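# Remove the pillowcase from the pillow on the table

## Task

Get the pillowcase off the pillow so that both end up resting on the table with a visible space separating them. Slight overhang past the table edge is acceptable, and the emptied case may simply drop onto the table. Nothing counts if the robot is what keeps it in place at the end; the grippers must release and withdraw once finished.

## Robot and tools

Robot: two arms, left_arm and right_arm, each ending in a two-finger gripper. The names are labels only; they do not match sides of any camera image.

Frame: one shared scene frame. Origin sits at table-top height, midway between the arms, roughly 5-10 cm behind the near table edge. +x points out over the table, +z up, and left_arm is on the +y side. Gripper frame: fingers point along the gripper's +z and open/close along its y. end_effector_position is the point between the finger pads, about 1 cm short of the tips. Reported hand positions can be slightly wrong, more so at long reach.

Row layout (used by both movement tools): 16 numbers in a single flat list covering both arms, even if only one moves: left_arm x, y, z, qw, qx, qy, qz, opening, then right_arm x, y, z, qw, qx, qy, qz, opening. x,y,z are an absolute target position in metres in the scene frame; the quaternion is an absolute target orientation, w first, also in the scene frame. Opening runs -1 (closed) to +1 (fully open, 0.094 m); it is a target, not an offset.

execute_actions(actions): a list of up to 15 actions run in order. Each action is a table of up to 15 rows; each row is applied for one control step of 1/30 s, and if fewer than 15 rows are given the last row repeats for the remaining steps (one action = 0.5 s). An empty list just returns the state and images. A target more than 0.6 m from that gripper's current position along any of its own axes gets the action refused for both arms; if the first action fails this against the last reported state, or any action is malformed, nothing runs. To hold an orientation, repeat the same quaternion you chose earlier rather than copying the slightly drifted reported one.

move(target, speed, blocking): target is one 16-number row (absolute poses for both arms). Each gripper travels a straight line toward its pose; both paths finish together, lasting 0.5 to 10 s (cut off at 10 s). speed is the top path speed in m/s, 0.002 to 0.5, default 0.25; rotation is capped at twice that in rad/s. Openings are sent at the start. Paths do not avoid obstacles or the other arm; grippers lag and may overshoot speed, especially with a nearly straight arm. Faster contact hits harder, and a target beyond the contact point presses harder. blocking=false returns after 0.5 s while motion continues; then call wait or stop before any other motion command.

wait(seconds): 0 to 10; the robot keeps its last command; returns early when a running move ends. stop(): brakes the running move (needs room; fingers keep moving). zoom_image(camera, region): camera is cam_high, cam_low, cam_left_wrist or cam_right_wrist (all 504x504); region [x0, y0, x1, y1] in pixels from the top-left, at most 504 by 504. finished_scene(scene): ends the given scene (1 or 2) after the robot holds its last command; irreversible; its result says whether the task succeeded and gives the next scene's task. Sending a reply without a tool call ends all remaining scenes.

Results: a state line 'left_arm: ... | right_arm: ...' with each gripper's position and quaternion; 'Hand target' lines showing the pose each arm is currently driven toward; grip_measured (finger opening on the command scale; the last Joint positions value is the opening in metres; up to about 1 mm error per gripper); images from the four cameras. A move adds a 'move:' line with its ending (done, off_target, moving, held, fault) and limits: paced means the sent pose was clipped; held means a check blocked some steps, after which the arm may jump faster than speed. If only one arm is named, the other finished fine. Per-gripper distance to its pose is also given. 'pose unreachable' means the clearance check altered or blocked that arm's command. FAULT and OVER-TEMPERATURE FAULT lines report stops; MOTOR HOT warns from 75 °C.

Control behaviour: each step the command is clipped to within 70 mm and 16 degrees of the measured pose, and damped IK favours position over orientation, so far targets need several actions. Joint friction can leave the gripper up to about 31 mm off, and tiny commands may do nothing. Elbows stop just short of straight. Joint limits (rad): waist -2.618 to 3.054, shoulder 0 to 3.142, elbow 0 to 3.142, wrist pitch -1.571 to 1.571, wrist yaw -1.571 to 1.571, wrist roll -2.094 to 2.094. To keep an arm still, resend its full last pose and desired opening every call.

Gripping: command an opening below grip_measured to hold; about 0.03 below is firm, less is gentler. Pad force tops out near 50-62 N, lower on thin (<2 mm) material such as fabric, and can spike at first contact.

Avoid: dropping or flinging the objects, slamming or pushing hard, letting the arms collide or press each other, and touching the bar under the bases or the plate behind it (up to about 3 cm above the table, no warning). Holding loads heats motors, even while you think; at 90 °C an arm stops for 10 s, at 100 °C it goes limp and drops. The simulation keeps running while you compose replies. Finish with both grippers open and clear of the pillow and case.

Each tool is called after "Emit:" as name([rows], argument=value, ...), one row to a line, values as JSON.

## Session

Emit:
execute_actions(actions=[])

Scene clock: 0.00 s.
left_arm: end_effector_position=(+0.1201, -0.0707, +0.3386) grip_measured=+1.000 end_effector_quat_wxyz=(+0.338, +0.938, +0.051, -0.052) | right_arm: end_effector_position=(+0.4086, -0.2336, +0.1486) grip_measured=+1.000 end_effector_quat_wxyz=(+0.204, +0.585, +0.783, +0.052)
Joint positions: left_arm=[-1.153  1.743  2.091 -1.312  0.262  1.763  0.094] | right_arm=[ 0.105  1.732  1.466 -0.923  0.194  1.409  0.094]
Joint velocities: left_arm=[-0.002  0.002 -0.002  0.051 -0.022 -0.081  0.   ] | right_arm=[-0.017  0.002  0.007 -0.066 -0.037 -0.081  0.   ]
Motor temperatures (°C, as the motors report them): left_arm=[22 22 22 22 21 21] | right_arm=[21 22 22 22 23 24]
Hand target (left_arm): +0.120, -0.071, +0.339; +0.338, +0.938, +0.051, -0.052
Hand target (right_arm): +0.409, -0.234, +0.149; +0.204, +0.585, +0.783, +0.052

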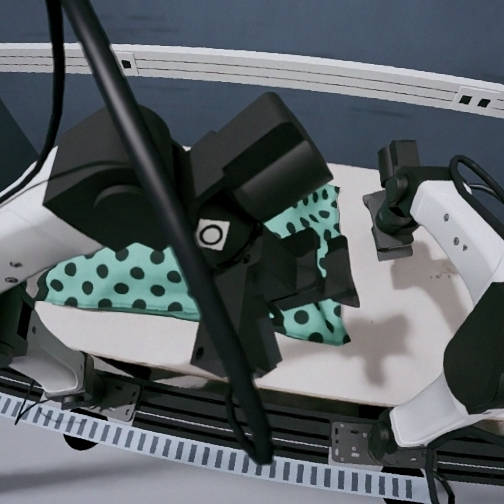

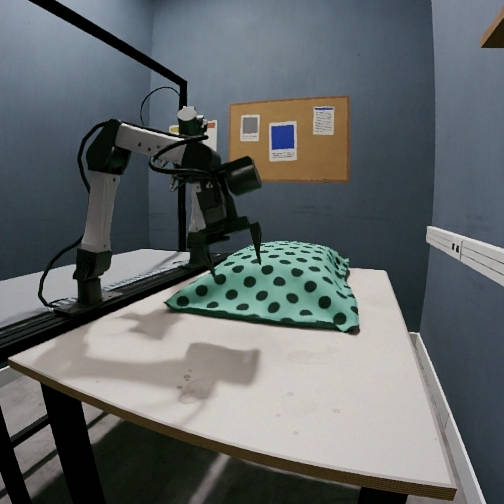

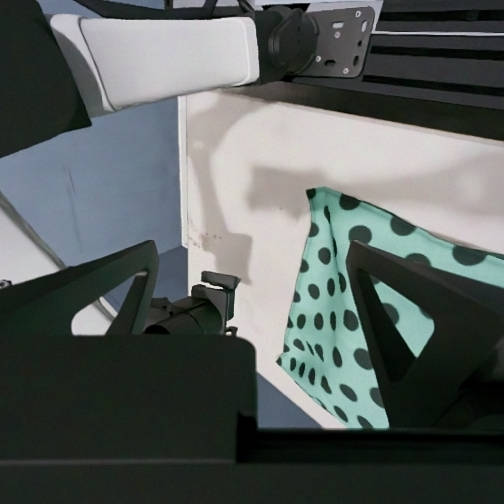

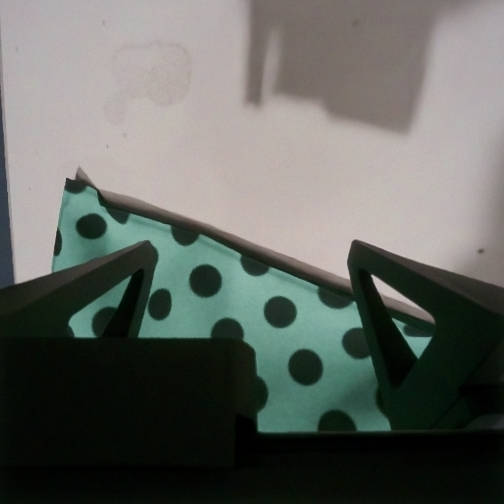

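Emit:
move(target=[0.1,0.4,0.35,0,1,0,0,1, 0.3,-0.35,0.25,0,0.7071,0.7071,0,1], speed=0.3)

Scene clock: 2.90 s.
left_arm: end_effector_position=(+0.1007, +0.4050, +0.3630) grip_measured=+1.000 end_effector_quat_wxyz=(+0.431, +0.749, +0.175, +0.472) | right_arm: end_effector_position=(+0.3050, -0.3491, +0.2510) grip_measured=+1.000 end_effector_quat_wxyz=(+0.083, +0.703, +0.705, +0.042)
Joint positions: left_arm=[-1.165  0.159  1.482 -1.556 -0.693  2.074  0.094] | right_arm=[-0.35   1.633  1.821 -1.568 -0.026  1.276  0.094]
Joint velocities: left_arm=[ 0.027  0.002 -0.007 -0.095 -0.022 -0.037  0.   ] | right_arm=[-0.002 -0.002  0.027 -0.051 -0.037 -0.066  0.   ]
Motor temperatures (°C, as the motors report them): left_arm=[22 22 22 22 21 21] | right_arm=[21 23 23 22 23 24]
Hand target (left_arm): +0.104, +0.397, +0.359; +0.406, +0.763, +0.171, +0.474
Hand target (right_arm): +0.299, -0.349, +0.249; +0.075, +0.705, +0.705, +0.041
Off the commanded pose (left_arm): 0.014 m, 83 deg; orientation clipped at the last step of the last action.
Off the commanded pose (right_arm): 0.005 m, 11 deg.
joint sent to its limit (left arm) — the command would take joint 4 (wrist pitch) past its lower limit and joint 6 (wrist roll) past its upper limit, so those joints were sent only as far as their limits.
joint sent to its limit (right arm) — the command would take joint 4 (wrist pitch) past its lower limit, so that joint was sent only as far as its limit.
move: off_target (left_arm, right_arm); limits=paced

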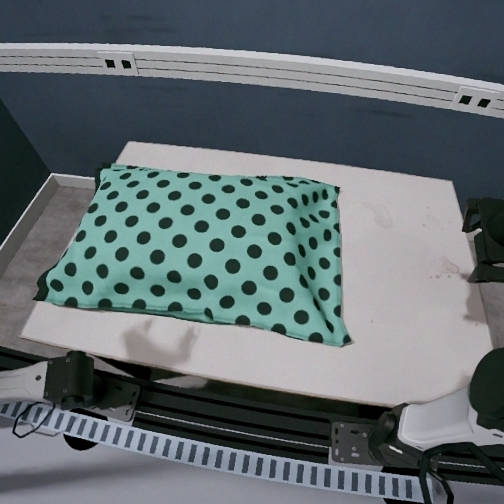

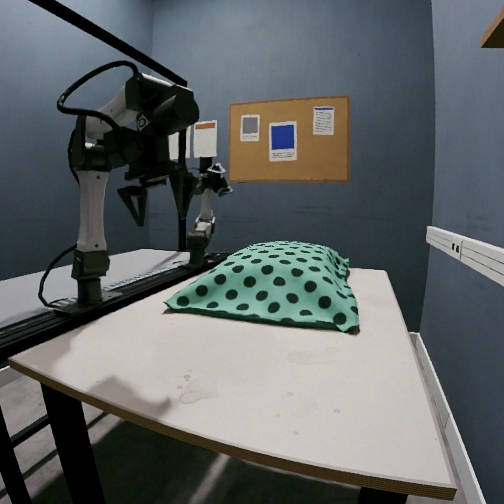

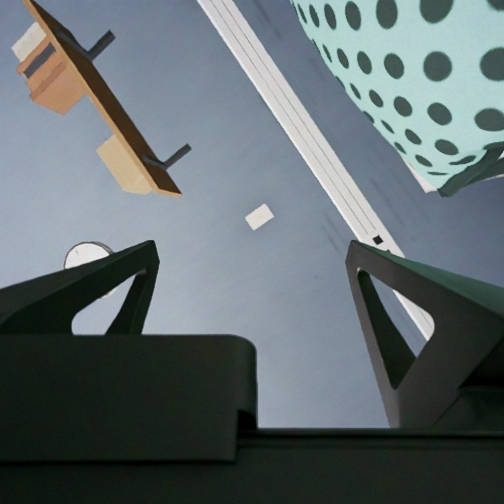

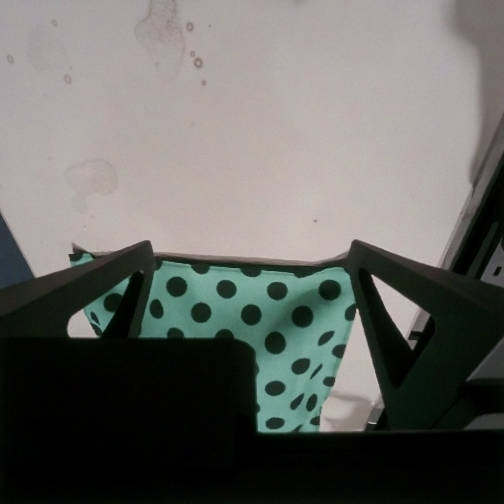

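Emit:
zoom_image(camera="cam_high", region=[10,140,210,340])

Emit:
zoom_image(camera="cam_left_wrist", region=[304,0,504,240])

Emit:
zoom_image(camera="cam_low", region=[150,220,400,350])

Region (10, 140, 210, 340) of cam_high's 504x504 image, scaled by 2.520, with more detail than that image has.

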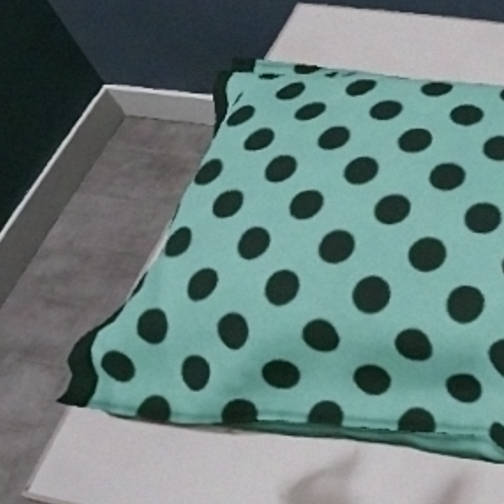

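Region (304, 0, 504, 240) of cam_left_wrist's 504x504 image, scaled by 2.100, with more detail than that image has.

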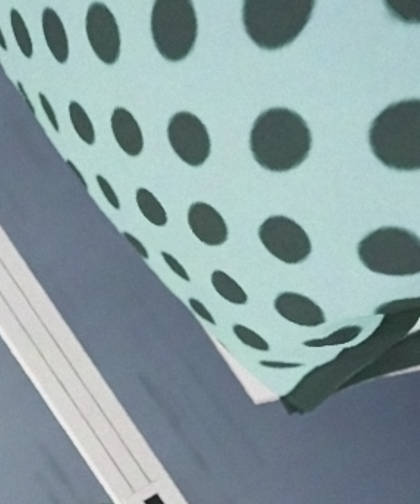

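Region (150, 220, 400, 350) of cam_low's 504x504 image, scaled by 2.016, with more detail than that image has; it fills the top 262 rows of this view, and the rest is white.

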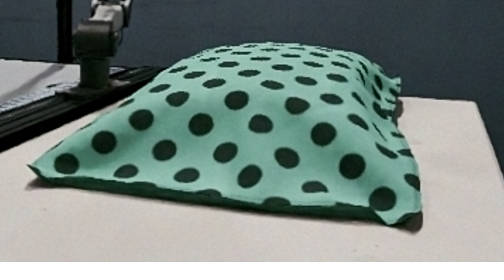

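Emit:
move(target=[0.33,0.58,0.2,0.271,0.653,0.653,-0.271,1, 0.3,-0.35,0.25,0,0.7071,0.7071,0,1], speed=0.3)

Scene clock: 8.67 s.
left_arm: end_effector_position=(+0.3723, +0.6235, +0.2588) grip_measured=+1.000 end_effector_quat_wxyz=(+0.707, +0.374, +0.600, +0.030) | right_arm: end_effector_position=(+0.3050, -0.3491, +0.2510) grip_measured=+1.000 end_effector_quat_wxyz=(+0.083, +0.703, +0.705, +0.042)
Joint positions: left_arm=[-2.038  0.024  2.556 -1.556 -1.563  1.626  0.094] | right_arm=[-0.35   1.633  1.821 -1.568 -0.026  1.275  0.094]
Joint velocities: left_arm=[-0.012  0.002  0.002 -0.007 -0.007 -0.037  0.   ] | right_arm=[ 0.002 -0.012 -0.012 -0.037  0.007  0.051  0.   ]
Motor temperatures (°C, as the motors report them): left_arm=[22 24 22 24 21 21] | right_arm=[21 24 23 23 23 24]
Hand target (left_arm): +0.376, +0.624, +0.252; +0.707, +0.369, +0.604, +0.020
Hand target (right_arm): +0.300, -0.350, +0.249; +0.076, +0.705, +0.704, +0.041
Off the commanded pose (left_arm): 0.084 m, 70 deg; orientation clipped at the last step of the last action.
Off the commanded pose (right_arm): 0.005 m, 11 deg.
joint sent to its limit (left arm) — the command would take joint 5 (wrist yaw) past its lower limit, so that joint was sent only as far as its limit.
joint sent to its limit (right arm) — the command would take joint 4 (wrist pitch) past its lower limit, so that joint was sent only as far as its limit.
move: off_target (left_arm, right_arm); limits=paced

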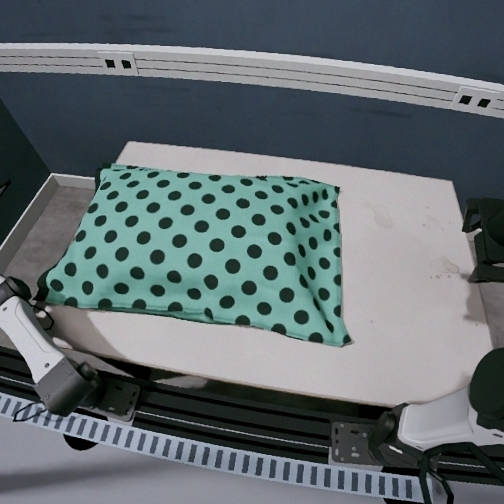

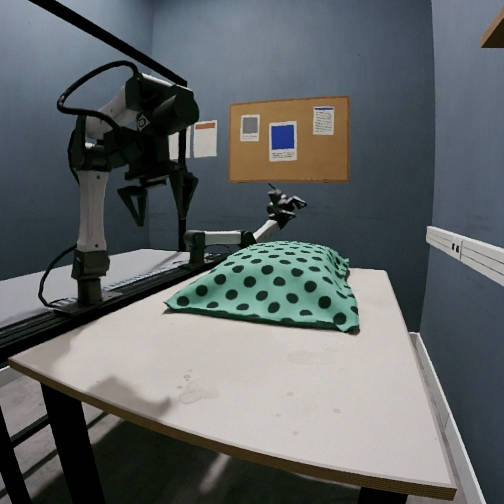

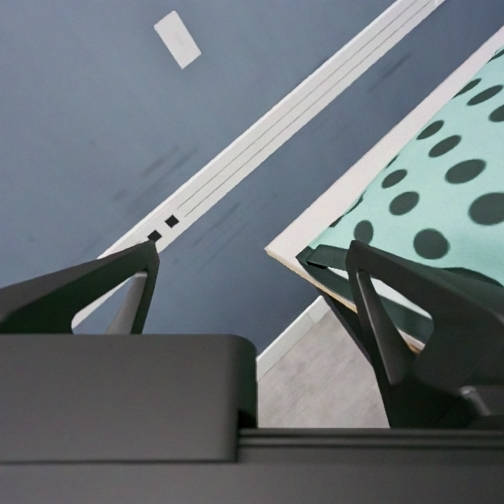

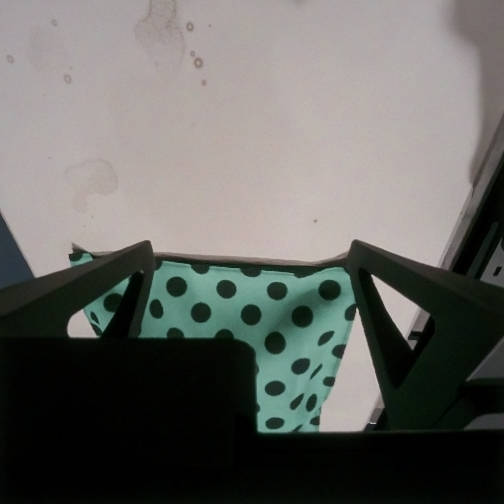

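Emit:
move(target=[0.2,0.33,0.36,0.707,0,0.707,0,1, 0.3,-0.35,0.25,0.08,0.7048,0.7048,0.04,1], speed=0.2)

Scene clock: 11.47 s.
left_arm: end_effector_position=(+0.2271, +0.3781, +0.3447) grip_measured=+1.000 end_effector_quat_wxyz=(+0.701, +0.276, +0.655, -0.050) | right_arm: end_effector_position=(+0.3050, -0.3491, +0.2510) grip_measured=+1.000 end_effector_quat_wxyz=(+0.083, +0.703, +0.705, +0.042)
Joint positions: left_arm=[-1.988  0.025  1.223 -1.545 -1.561  0.032  0.094] | right_arm=[-0.35   1.633  1.821 -1.568 -0.026  1.275  0.094]
Joint velocities: left_arm=[ 0.002 -0.012 -0.007  0.007  0.037 -0.022  0.   ] | right_arm=[ 0.012 -0.002  0.012  0.051 -0.007 -0.022  0.   ]
Motor temperatures (°C, as the motors report them): left_arm=[22 26 22 24 21 21] | right_arm=[21 24 24 23 23 24]
Hand target (left_arm): +0.227, +0.379, +0.345; +0.701, +0.276, +0.655, -0.049
Hand target (right_arm): +0.300, -0.350, +0.250; +0.080, +0.704, +0.704, +0.040
Off the commanded pose (left_arm): 0.057 m, 33 deg; position and orientation clipped at the last step of the last action.
Off the commanded pose (right_arm): 0.005 m, 0 deg.
move: held (left_arm); limits=paced,held; held on 14 of 68 steps (left_arm), including the last (left_arm)
pose unreachable (left arm): on one or more control steps of this call, first in action 0 (counted from 0), this arm could not follow its commanded pose, so it was not sent that pose on those steps. On the call's last step it was still not sent that pose. It may still have moved: this result reports where it is.
cause: the commanded pose would bring two parts of the arm too close to each other (its wrist (the part past joint 4) and its wrist camera, with joints 5 (wrist yaw) and 6 (wrist roll) between them).

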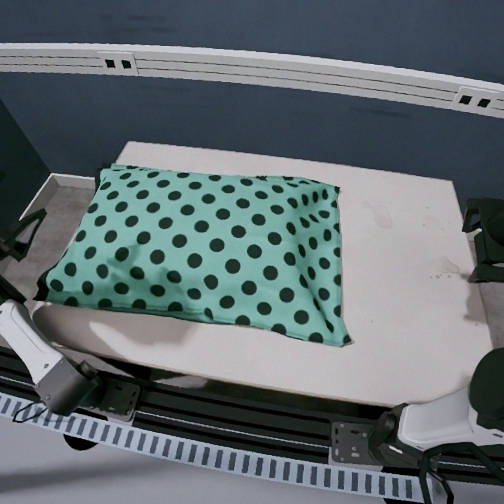

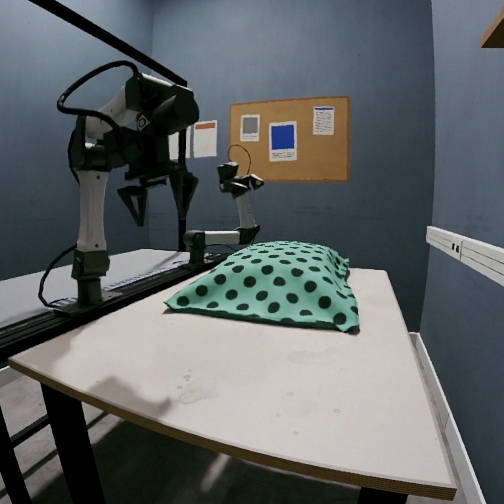

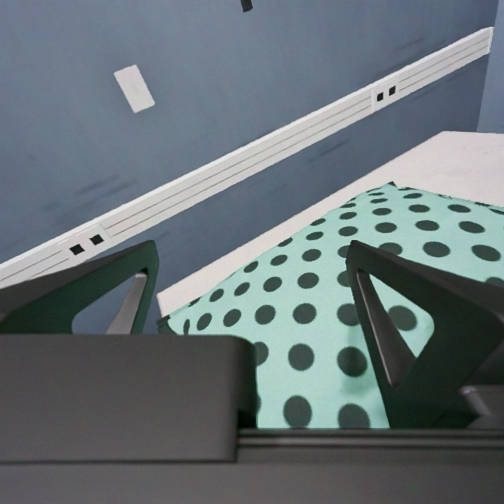

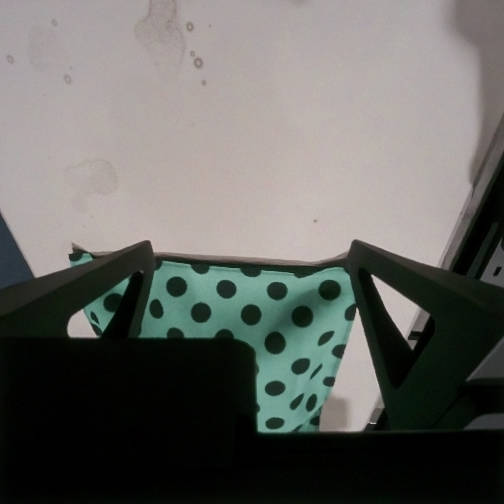

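Emit:
move(target=[0.02,0.26,0.36,0.385,0.593,0.385,-0.593,1, 0.3,-0.35,0.25,0.08,0.7048,0.7048,0.04,1], speed=0.2)

Emit:
move(target=[0.08,0.1,0.38,0.6,0.37,0.6,-0.37,1, 0.3,-0.35,0.25,0.08,0.7048,0.7048,0.04,1], speed=0.2)

Emit:
move(target=[0.25,0.25,0.36,0.7,0.1,0.7,-0.1,1, 0.3,-0.35,0.25,0.08,0.7048,0.7048,0.04,1], speed=0.2)

Scene clock: 16.53 s.
left_arm: end_effector_position=(+0.0217, +0.2653, +0.3588) grip_measured=+1.000 end_effector_quat_wxyz=(+0.384, +0.599, +0.396, -0.581) | right_arm: end_effector_position=(+0.3050, -0.3491, +0.2510) grip_measured=+1.000 end_effector_quat_wxyz=(+0.083, +0.703, +0.705, +0.042)
Joint positions: left_arm=[-2.221  0.025  1.159 -1.218 -0.291 -0.012  0.094] | right_arm=[-0.35   1.633  1.821 -1.568 -0.026  1.275  0.094]
Joint velocities: left_arm=[ 0.017 -0.002 -0.017 -0.007 -0.007  0.051  0.   ] | right_arm=[ 0.002 -0.002  0.017  0.037 -0.037  0.022  0.   ]
Motor temperatures (°C, as the motors report them): left_arm=[22 26 23 25 21 21] | right_arm=[21 25 24 23 23 24]
Hand target (left_arm): +0.017, +0.263, +0.357; +0.377, +0.600, +0.393, -0.586
Hand target (right_arm): +0.300, -0.350, +0.250; +0.080, +0.704, +0.704, +0.040
Off the commanded pose (left_arm): 0.006 m, 2 deg.
Off the commanded pose (right_arm): 0.005 m, 0 deg.
joint sent to its limit (left arm) — the command would take joint 2 (shoulder) past its lower limit, so that joint was sent only as far as its limit.
move: done

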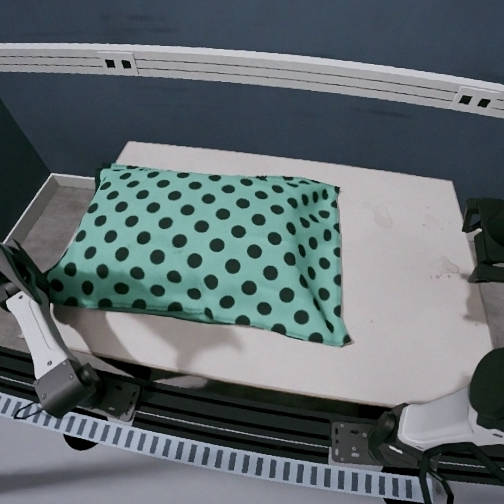

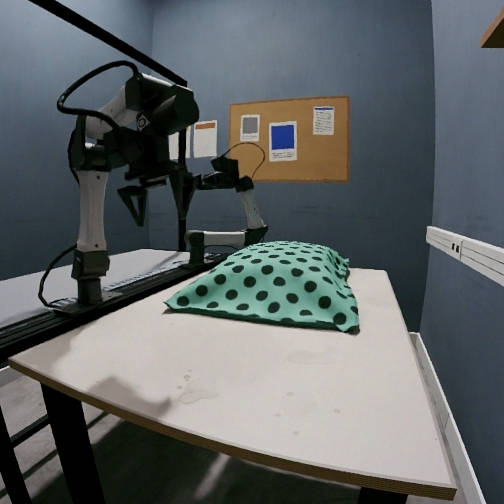

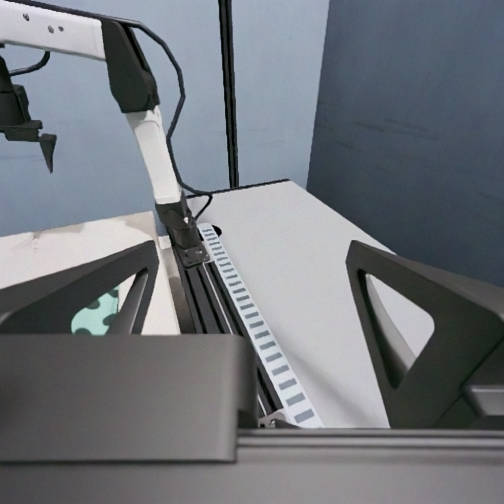

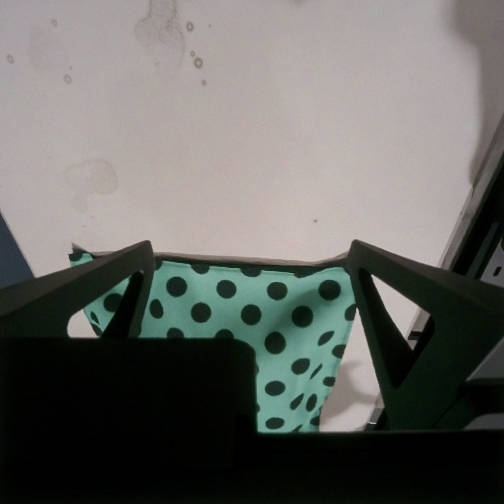

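Scene clock: 19.67 s.
left_arm: end_effector_position=(+0.0837, +0.1005, +0.3793) grip_measured=+1.000 end_effector_quat_wxyz=(+0.600, +0.362, +0.606, -0.377) | right_arm: end_effector_position=(+0.3050, -0.3491, +0.2510) grip_measured=+1.000 end_effector_quat_wxyz=(+0.083, +0.703, +0.705, +0.042)
Joint positions: left_arm=[-1.609  0.491  0.792 -0.324 -0.553  0.012  0.094] | right_arm=[-0.35   1.633  1.821 -1.568 -0.026  1.275  0.094]
Joint velocities: left_arm=[ 0.007 -0.002 -0.007  0.051  0.066 -0.007  0.   ] | right_arm=[-0.002 -0.022  0.012 -0.081 -0.007 -0.037  0.   ]
Motor temperatures (°C, as the motors report them): left_arm=[22 26 23 26 21 21] | right_arm=[21 26 24 23 23 24]
Hand target (left_arm): +0.083, +0.098, +0.375; +0.600, +0.367, +0.603, -0.376
Hand target (right_arm): +0.300, -0.350, +0.250; +0.080, +0.704, +0.704, +0.040
Off the commanded pose (left_arm): 0.004 m, 1 deg.
Off the commanded pose (right_arm): 0.005 m, 0 deg.
move: done

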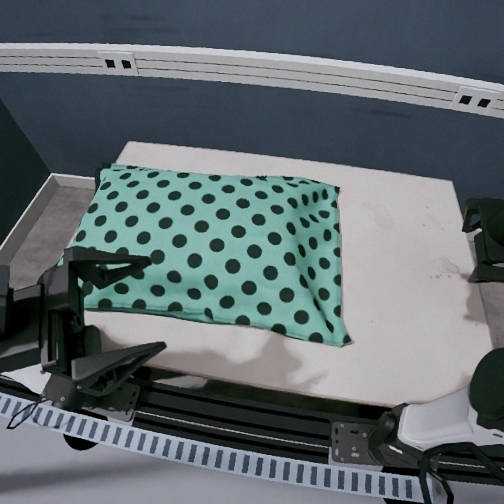

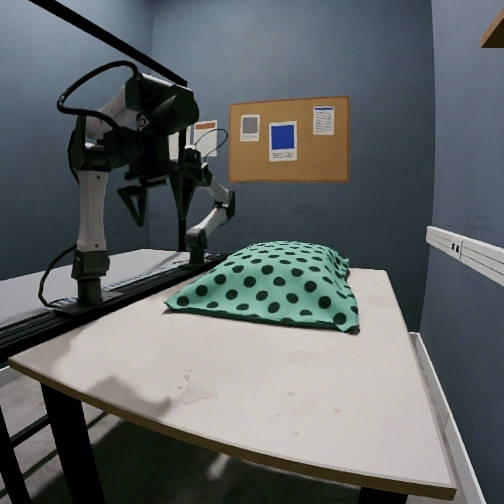

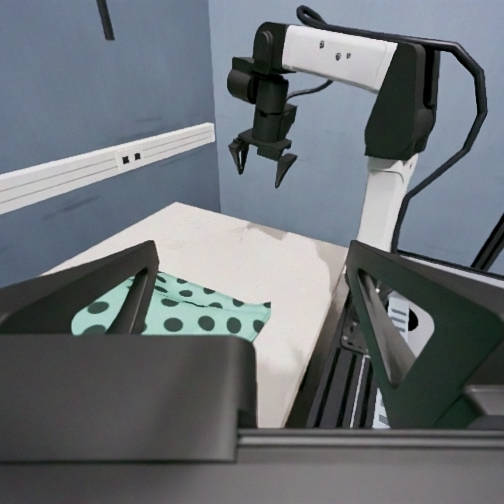

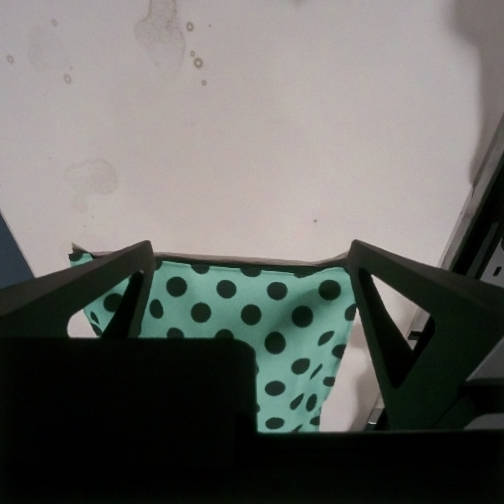

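Scene clock: 22.27 s.
left_arm: end_effector_position=(+0.2525, +0.2545, +0.3644) grip_measured=+1.000 end_effector_quat_wxyz=(+0.700, +0.088, +0.700, -0.109) | right_arm: end_effector_position=(+0.3050, -0.3491, +0.2510) grip_measured=+1.000 end_effector_quat_wxyz=(+0.083, +0.703, +0.705, +0.042)
Joint positions: left_arm=[-0.314  0.474  0.73  -0.234 -0.077  0.021  0.094] | right_arm=[-0.35   1.633  1.821 -1.568 -0.026  1.275  0.094]
Joint velocities: left_arm=[-0.002 -0.002 -0.007  0.007 -0.022 -0.007  0.   ] | right_arm=[-0.002 -0.002  0.012 -0.066  0.066  0.007  0.   ]
Motor temperatures (°C, as the motors report them): left_arm=[22 26 23 26 21 21] | right_arm=[21 26 25 23 23 24]
Hand target (left_arm): +0.257, +0.253, +0.359; +0.697, +0.092, +0.703, -0.108
Hand target (right_arm): +0.300, -0.350, +0.250; +0.080, +0.704, +0.704, +0.040
Off the commanded pose (left_arm): 0.007 m, 2 deg.
Off the commanded pose (right_arm): 0.005 m, 0 deg.
move: done

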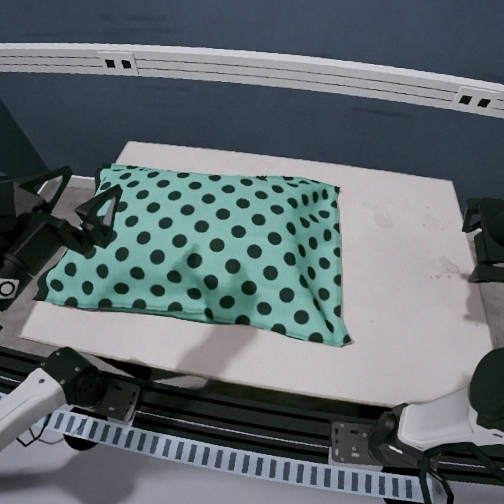

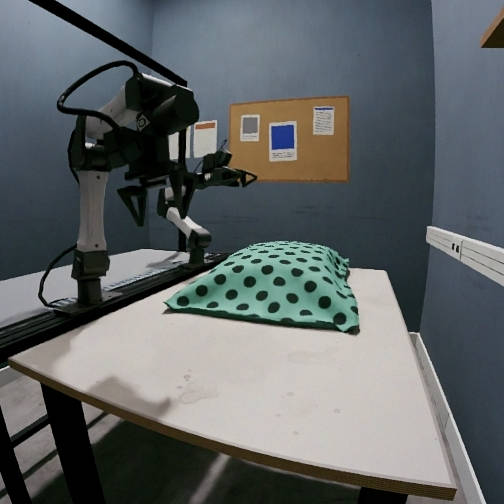

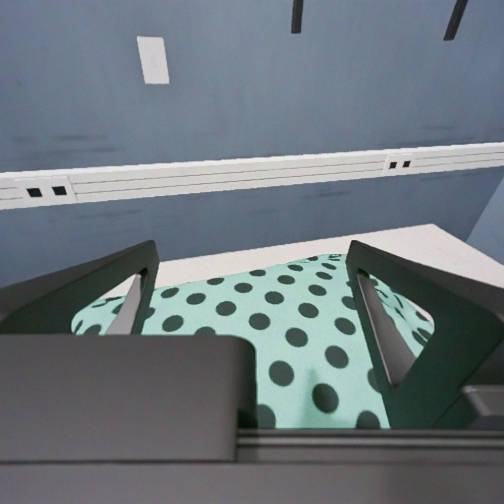

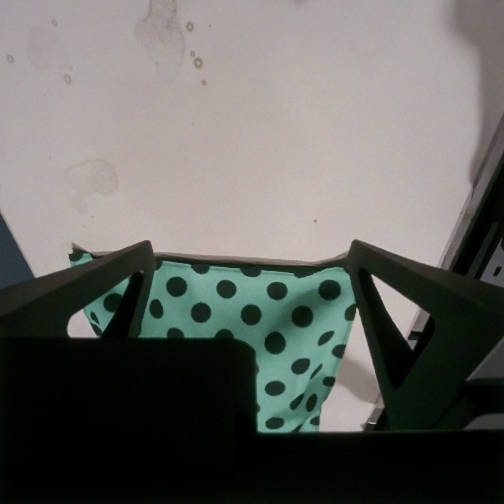

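Emit:
move(target=[0.33,0.56,0.2,0.247,-0.286,0.923,0.077,1, 0.3,-0.35,0.25,0.08,0.7048,0.7048,0.04,1], speed=0.25)

Scene clock: 26.03 s.
left_arm: end_effector_position=(+0.3285, +0.5582, +0.1899) grip_measured=+1.000 end_effector_quat_wxyz=(+0.246, -0.289, +0.923, +0.065) | right_arm: end_effector_position=(+0.3050, -0.3491, +0.2510) grip_measured=+1.000 end_effector_quat_wxyz=(+0.083, +0.703, +0.705, +0.042)
Joint positions: left_arm=[ 0.685  1.559  1.441 -0.89   0.027  0.032  0.094] | right_arm=[-0.35   1.633  1.821 -1.568 -0.026  1.275  0.094]
Joint velocities: left_arm=[-0.037 -0.007 -0.012 -0.022 -0.037 -0.037  0.   ] | right_arm=[ 0.002 -0.007 -0.002  0.037  0.037  0.007  0.   ]
Motor temperatures (°C, as the motors report them): left_arm=[22 26 24 27 21 21] | right_arm=[21 26 25 23 23 24]
Hand target (left_arm): +0.328, +0.563, +0.197; +0.251, -0.296, +0.919, +0.070
Hand target (right_arm): +0.300, -0.350, +0.250; +0.080, +0.704, +0.704, +0.040
Off the commanded pose (left_arm): 0.010 m, 1 deg.
Off the commanded pose (right_arm): 0.005 m, 0 deg.
move: done

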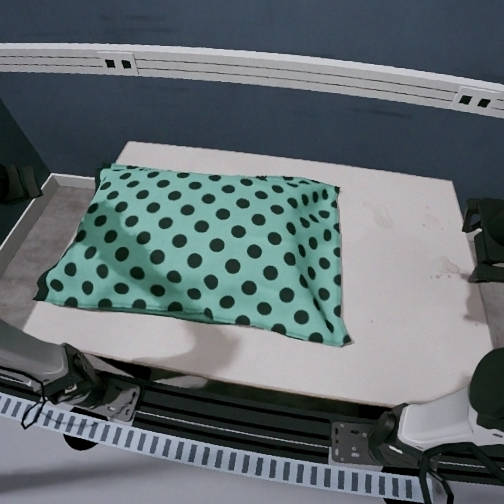

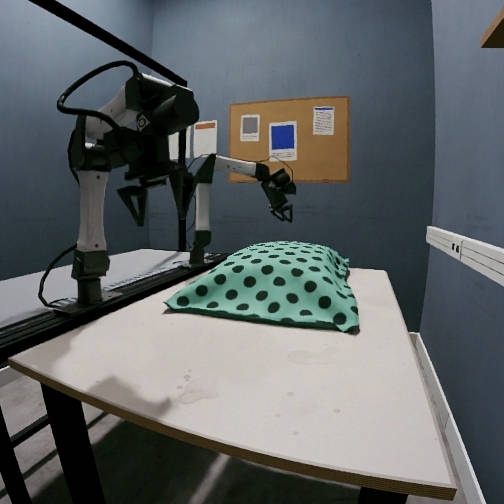

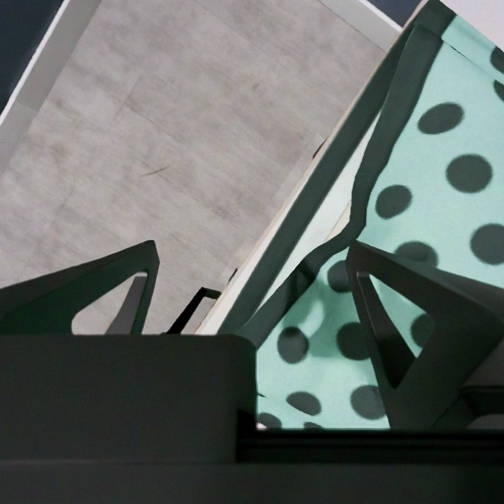

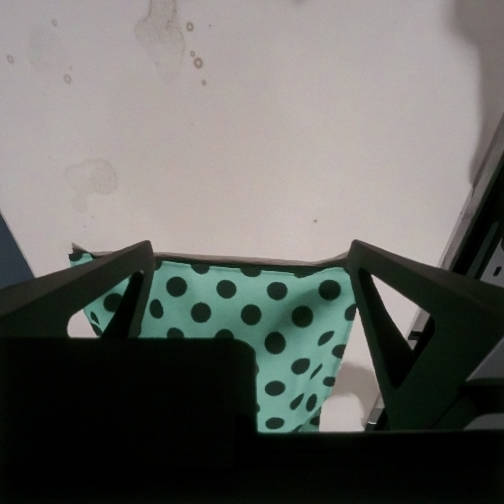

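Emit:
move(target=[0.3,0.58,0.14,0.149,0.554,0.791,-0.212,1, 0.3,-0.35,0.25,0.08,0.7048,0.7048,0.04,1], speed=0.1)

Scene clock: 36.53 s.
left_arm: end_effector_position=(+0.2962, +0.5814, +0.1370) grip_measured=+1.000 end_effector_quat_wxyz=(+0.173, +0.528, +0.828, -0.074) | right_arm: end_effector_position=(+0.3050, -0.3491, +0.2510) grip_measured=+1.000 end_effector_quat_wxyz=(+0.083, +0.703, +0.705, +0.042)
Joint positions: left_arm=[ 0.928  2.088  2.002 -1.545  0.361  2.04   0.094] | right_arm=[-0.35   1.633  1.821 -1.568 -0.026  1.275  0.094]
Joint velocities: left_arm=[-0.002 -0.012 -0.002 -0.007 -0.037  0.066  0.   ] | right_arm=[-0.012 -0.002 -0.007 -0.066  0.022 -0.022  0.   ]
Motor temperatures (°C, as the motors report them): left_arm=[22 28 26 25 21 21] | right_arm=[21 27 26 23 23 24]
Hand target (left_arm): +0.299, +0.580, +0.141; +0.171, +0.538, +0.823, -0.072
Hand target (right_arm): +0.300, -0.350, +0.250; +0.080, +0.704, +0.704, +0.040
Off the commanded pose (left_arm): 0.005 m, 17 deg; orientation clipped at the last step of the last action.
Off the commanded pose (right_arm): 0.005 m, 0 deg.
joint sent to its limit (left arm) — the command would take joint 4 (wrist pitch) past its lower limit, so that joint was sent only as far as its limit.
move: off_target (left_arm); limits=paced

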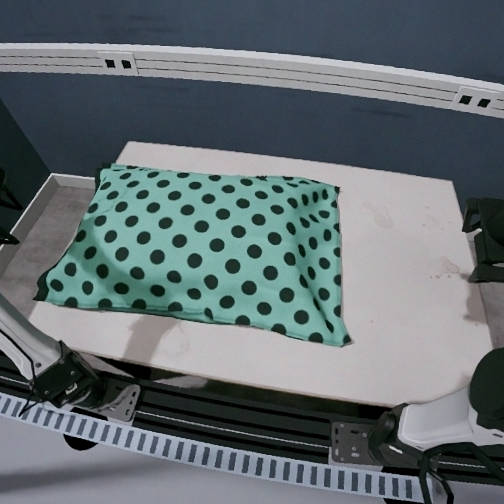

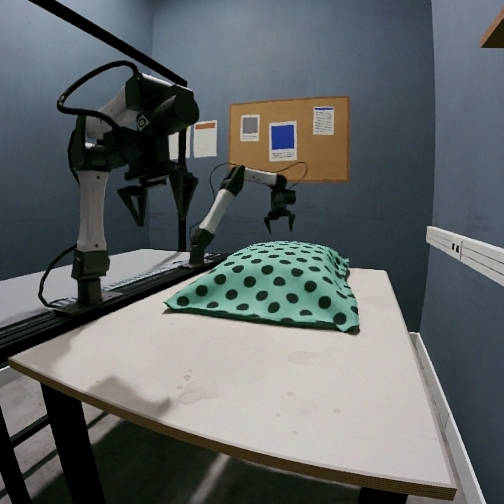

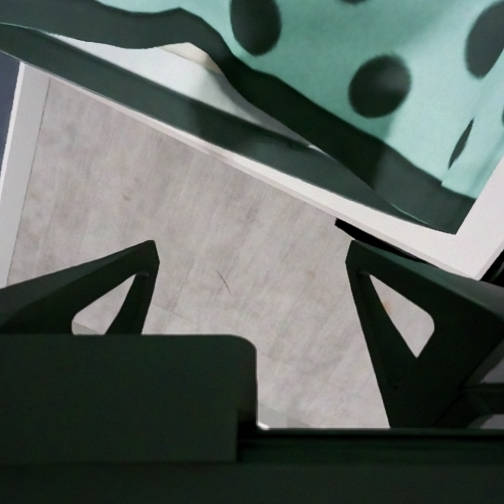

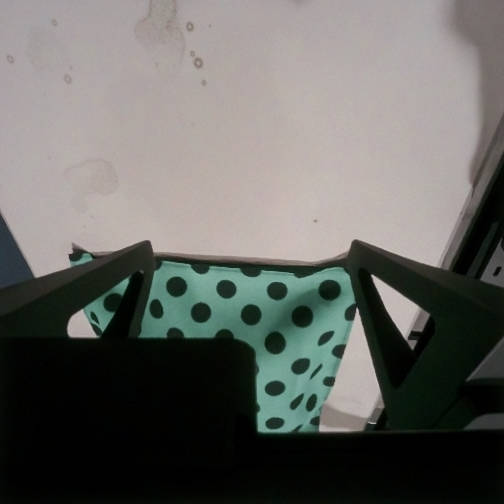

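Emit:
move(target=[0.38,0.56,0.12,0.04,-0.111,0.934,-0.337,0.6, 0.3,-0.35,0.25,0.08,0.7048,0.7048,0.04,1], speed=0.15)

Scene clock: 43.13 s.
left_arm: end_effector_position=(+0.3751, +0.5621, +0.1150) grip_measured=+0.602 end_effector_quat_wxyz=(+0.131, -0.148, +0.943, -0.268) | right_arm: end_effector_position=(+0.3050, -0.3491, +0.2510) grip_measured=+1.000 end_effector_quat_wxyz=(+0.083, +0.703, +0.705, +0.042)
Joint positions: left_arm=[ 0.838  2.314  2.216 -1.547  0.588  0.521  0.075] | right_arm=[-0.35   1.633  1.821 -1.568 -0.026  1.275  0.094]
Joint velocities: left_arm=[-0.007  0.007 -0.007  0.051  0.022 -0.037 -0.001] | right_arm=[ 0.002 -0.007  0.007 -0.037 -0.022 -0.022  0.   ]
Motor temperatures (°C, as the motors report them): left_arm=[22 30 27 25 21 21] | right_arm=[21 28 26 23 23 24]
Hand target (left_arm): +0.379, +0.559, +0.119; +0.134, -0.148, +0.941, -0.273
Hand target (right_arm): +0.300, -0.350, +0.250; +0.080, +0.704, +0.704, +0.040
Off the commanded pose (left_arm): 0.007 m, 14 deg.
Off the commanded pose (right_arm): 0.005 m, 0 deg.
joint sent to its limit (left arm) — the command would take joint 4 (wrist pitch) past its lower limit, so that joint was sent only as far as its limit.
move: off_target (left_arm)

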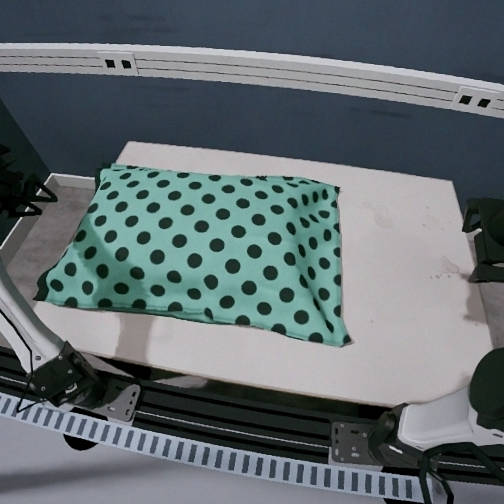

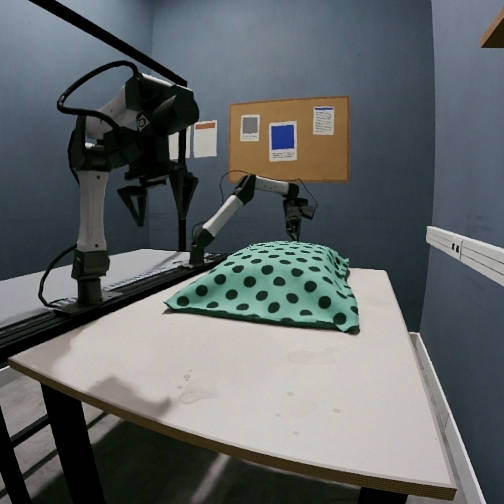

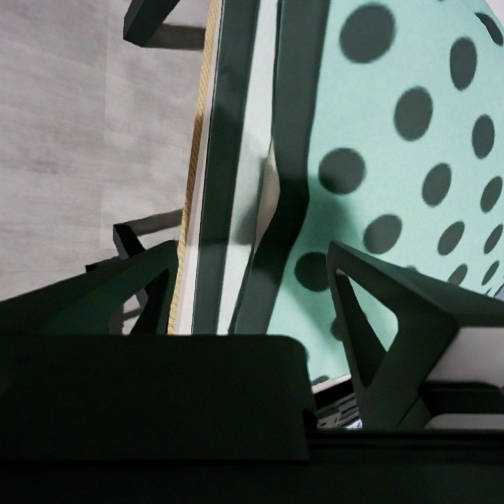

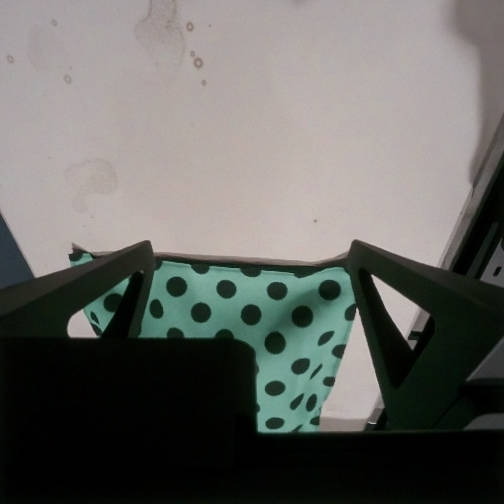

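Emit:
move(target=[0.38,0.56,0.12,0.134,-0.148,0.941,-0.273,0.6, 0.35,-0.24,0.12,0,0,1,0,1], speed=0.2)

Scene clock: 47.90 s.
left_arm: end_effector_position=(+0.3753, +0.5620, +0.1151) grip_measured=+0.602 end_effector_quat_wxyz=(+0.131, -0.150, +0.942, -0.269) | right_arm: end_effector_position=(+0.3529, -0.2407, +0.1272) grip_measured=+1.000 end_effector_quat_wxyz=(+0.006, +0.008, +1.000, +0.008)
Joint positions: left_arm=[ 0.838  2.314  2.216 -1.547  0.589  0.517  0.075] | right_arm=[-0.003  1.845  1.597 -1.295 -0.042  0.067  0.094]
Joint velocities: left_arm=[ 0.007 -0.007  0.017  0.051 -0.051 -0.022 -0.001] | right_arm=[ 0.012  0.002 -0.037 -0.022 -0.007 -0.007  0.   ]
Motor temperatures (°C, as the motors report them): left_arm=[22 31 28 24 21 21] | right_arm=[21 28 26 23 23 24]
Hand target (left_arm): +0.380, +0.560, +0.120; +0.136, -0.148, +0.941, -0.272
Hand target (right_arm): +0.351, -0.240, +0.120; -0.001, +0.000, +1.000, +0.002
Off the commanded pose (left_arm): 0.007 m, 1 deg.
Off the commanded pose (right_arm): 0.008 m, 1 deg.
joint sent to its limit (left arm) — the command would take joint 4 (wrist pitch) past its lower limit, so that joint was sent only as far as its limit.
move: done

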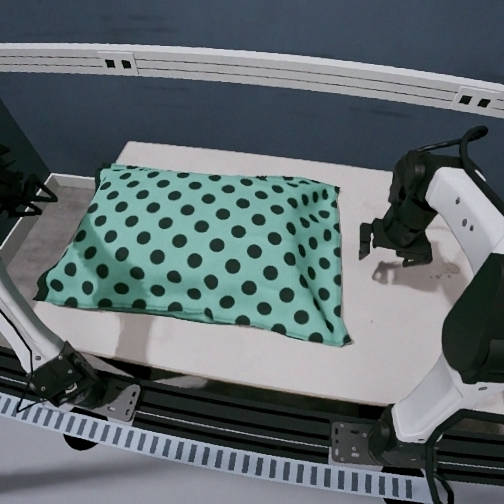

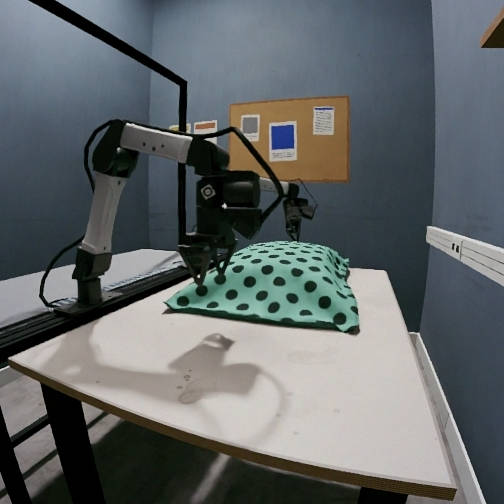

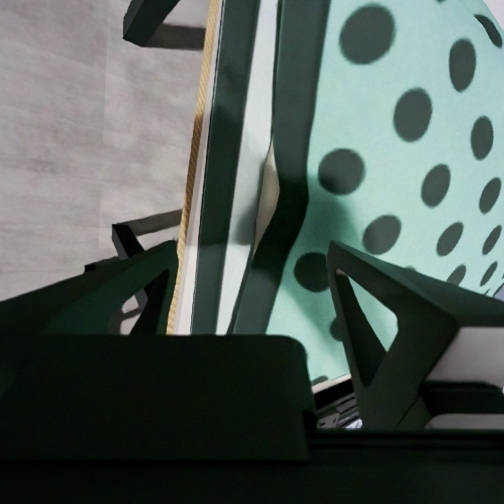

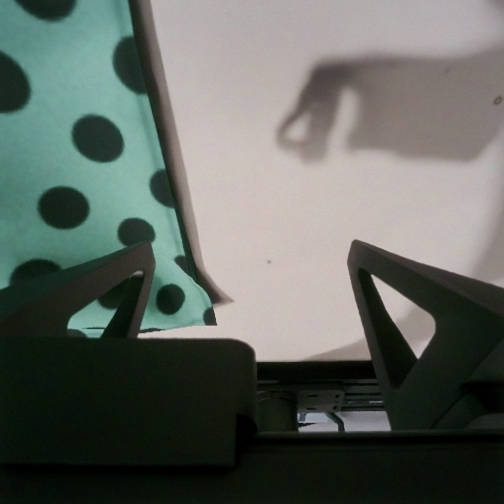

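Emit:
move(target=[0.38,0.56,0.12,0.134,-0.148,0.941,-0.273,0.6, 0.33,-0.165,0.07,0,0,1,0,0.4], speed=0.15)

Scene clock: 49.50 s.
left_arm: end_effector_position=(+0.3753, +0.5620, +0.1151) grip_measured=+0.602 end_effector_quat_wxyz=(+0.131, -0.150, +0.942, -0.269) | right_arm: end_effector_position=(+0.3327, -0.1629, +0.0758) grip_measured=+0.402 end_effector_quat_wxyz=(+0.004, -0.004, +1.000, +0.008)
Joint positions: left_arm=[ 0.838  2.314  2.216 -1.547  0.589  0.516  0.075] | right_arm=[ 0.234  1.845  1.4   -1.094 -0.035  0.28   0.066]
Joint velocities: left_arm=[-0.002  0.007 -0.007 -0.037 -0.081 -0.007  0.001] | right_arm=[-0.002 -0.007 -0.012 -0.11   0.051 -0.037 -0.   ]
Motor temperatures (°C, as the motors report them): left_arm=[22 32 28 24 21 21] | right_arm=[21 28 26 23 23 24]
Hand target (left_arm): +0.380, +0.560, +0.120; +0.136, -0.149, +0.941, -0.272
Hand target (right_arm): +0.330, -0.165, +0.070; -0.001, -0.000, +1.000, +0.001
Off the commanded pose (left_arm): 0.007 m, 1 deg.
Off the commanded pose (right_arm): 0.007 m, 1 deg.
joint sent to its limit (left arm) — the command would take joint 4 (wrist pitch) past its lower limit, so that joint was sent only as far as its limit.
move: done

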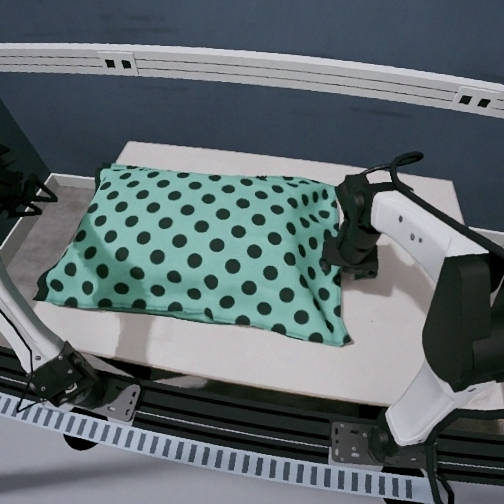

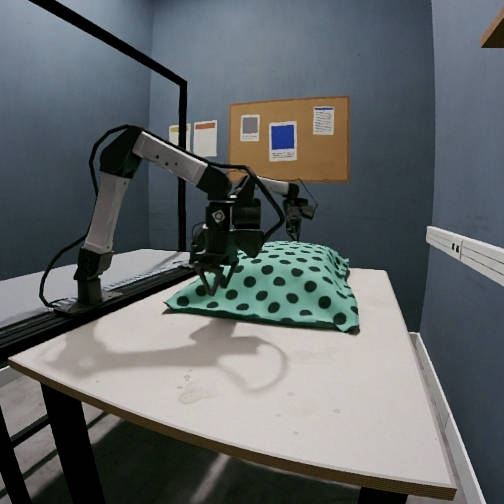

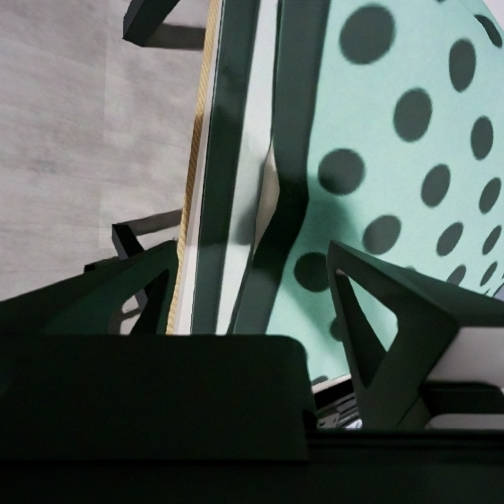

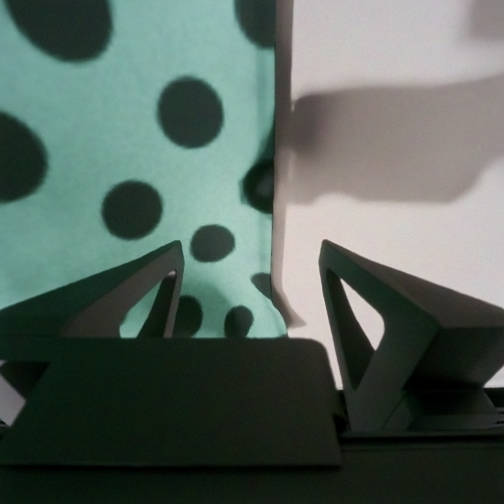

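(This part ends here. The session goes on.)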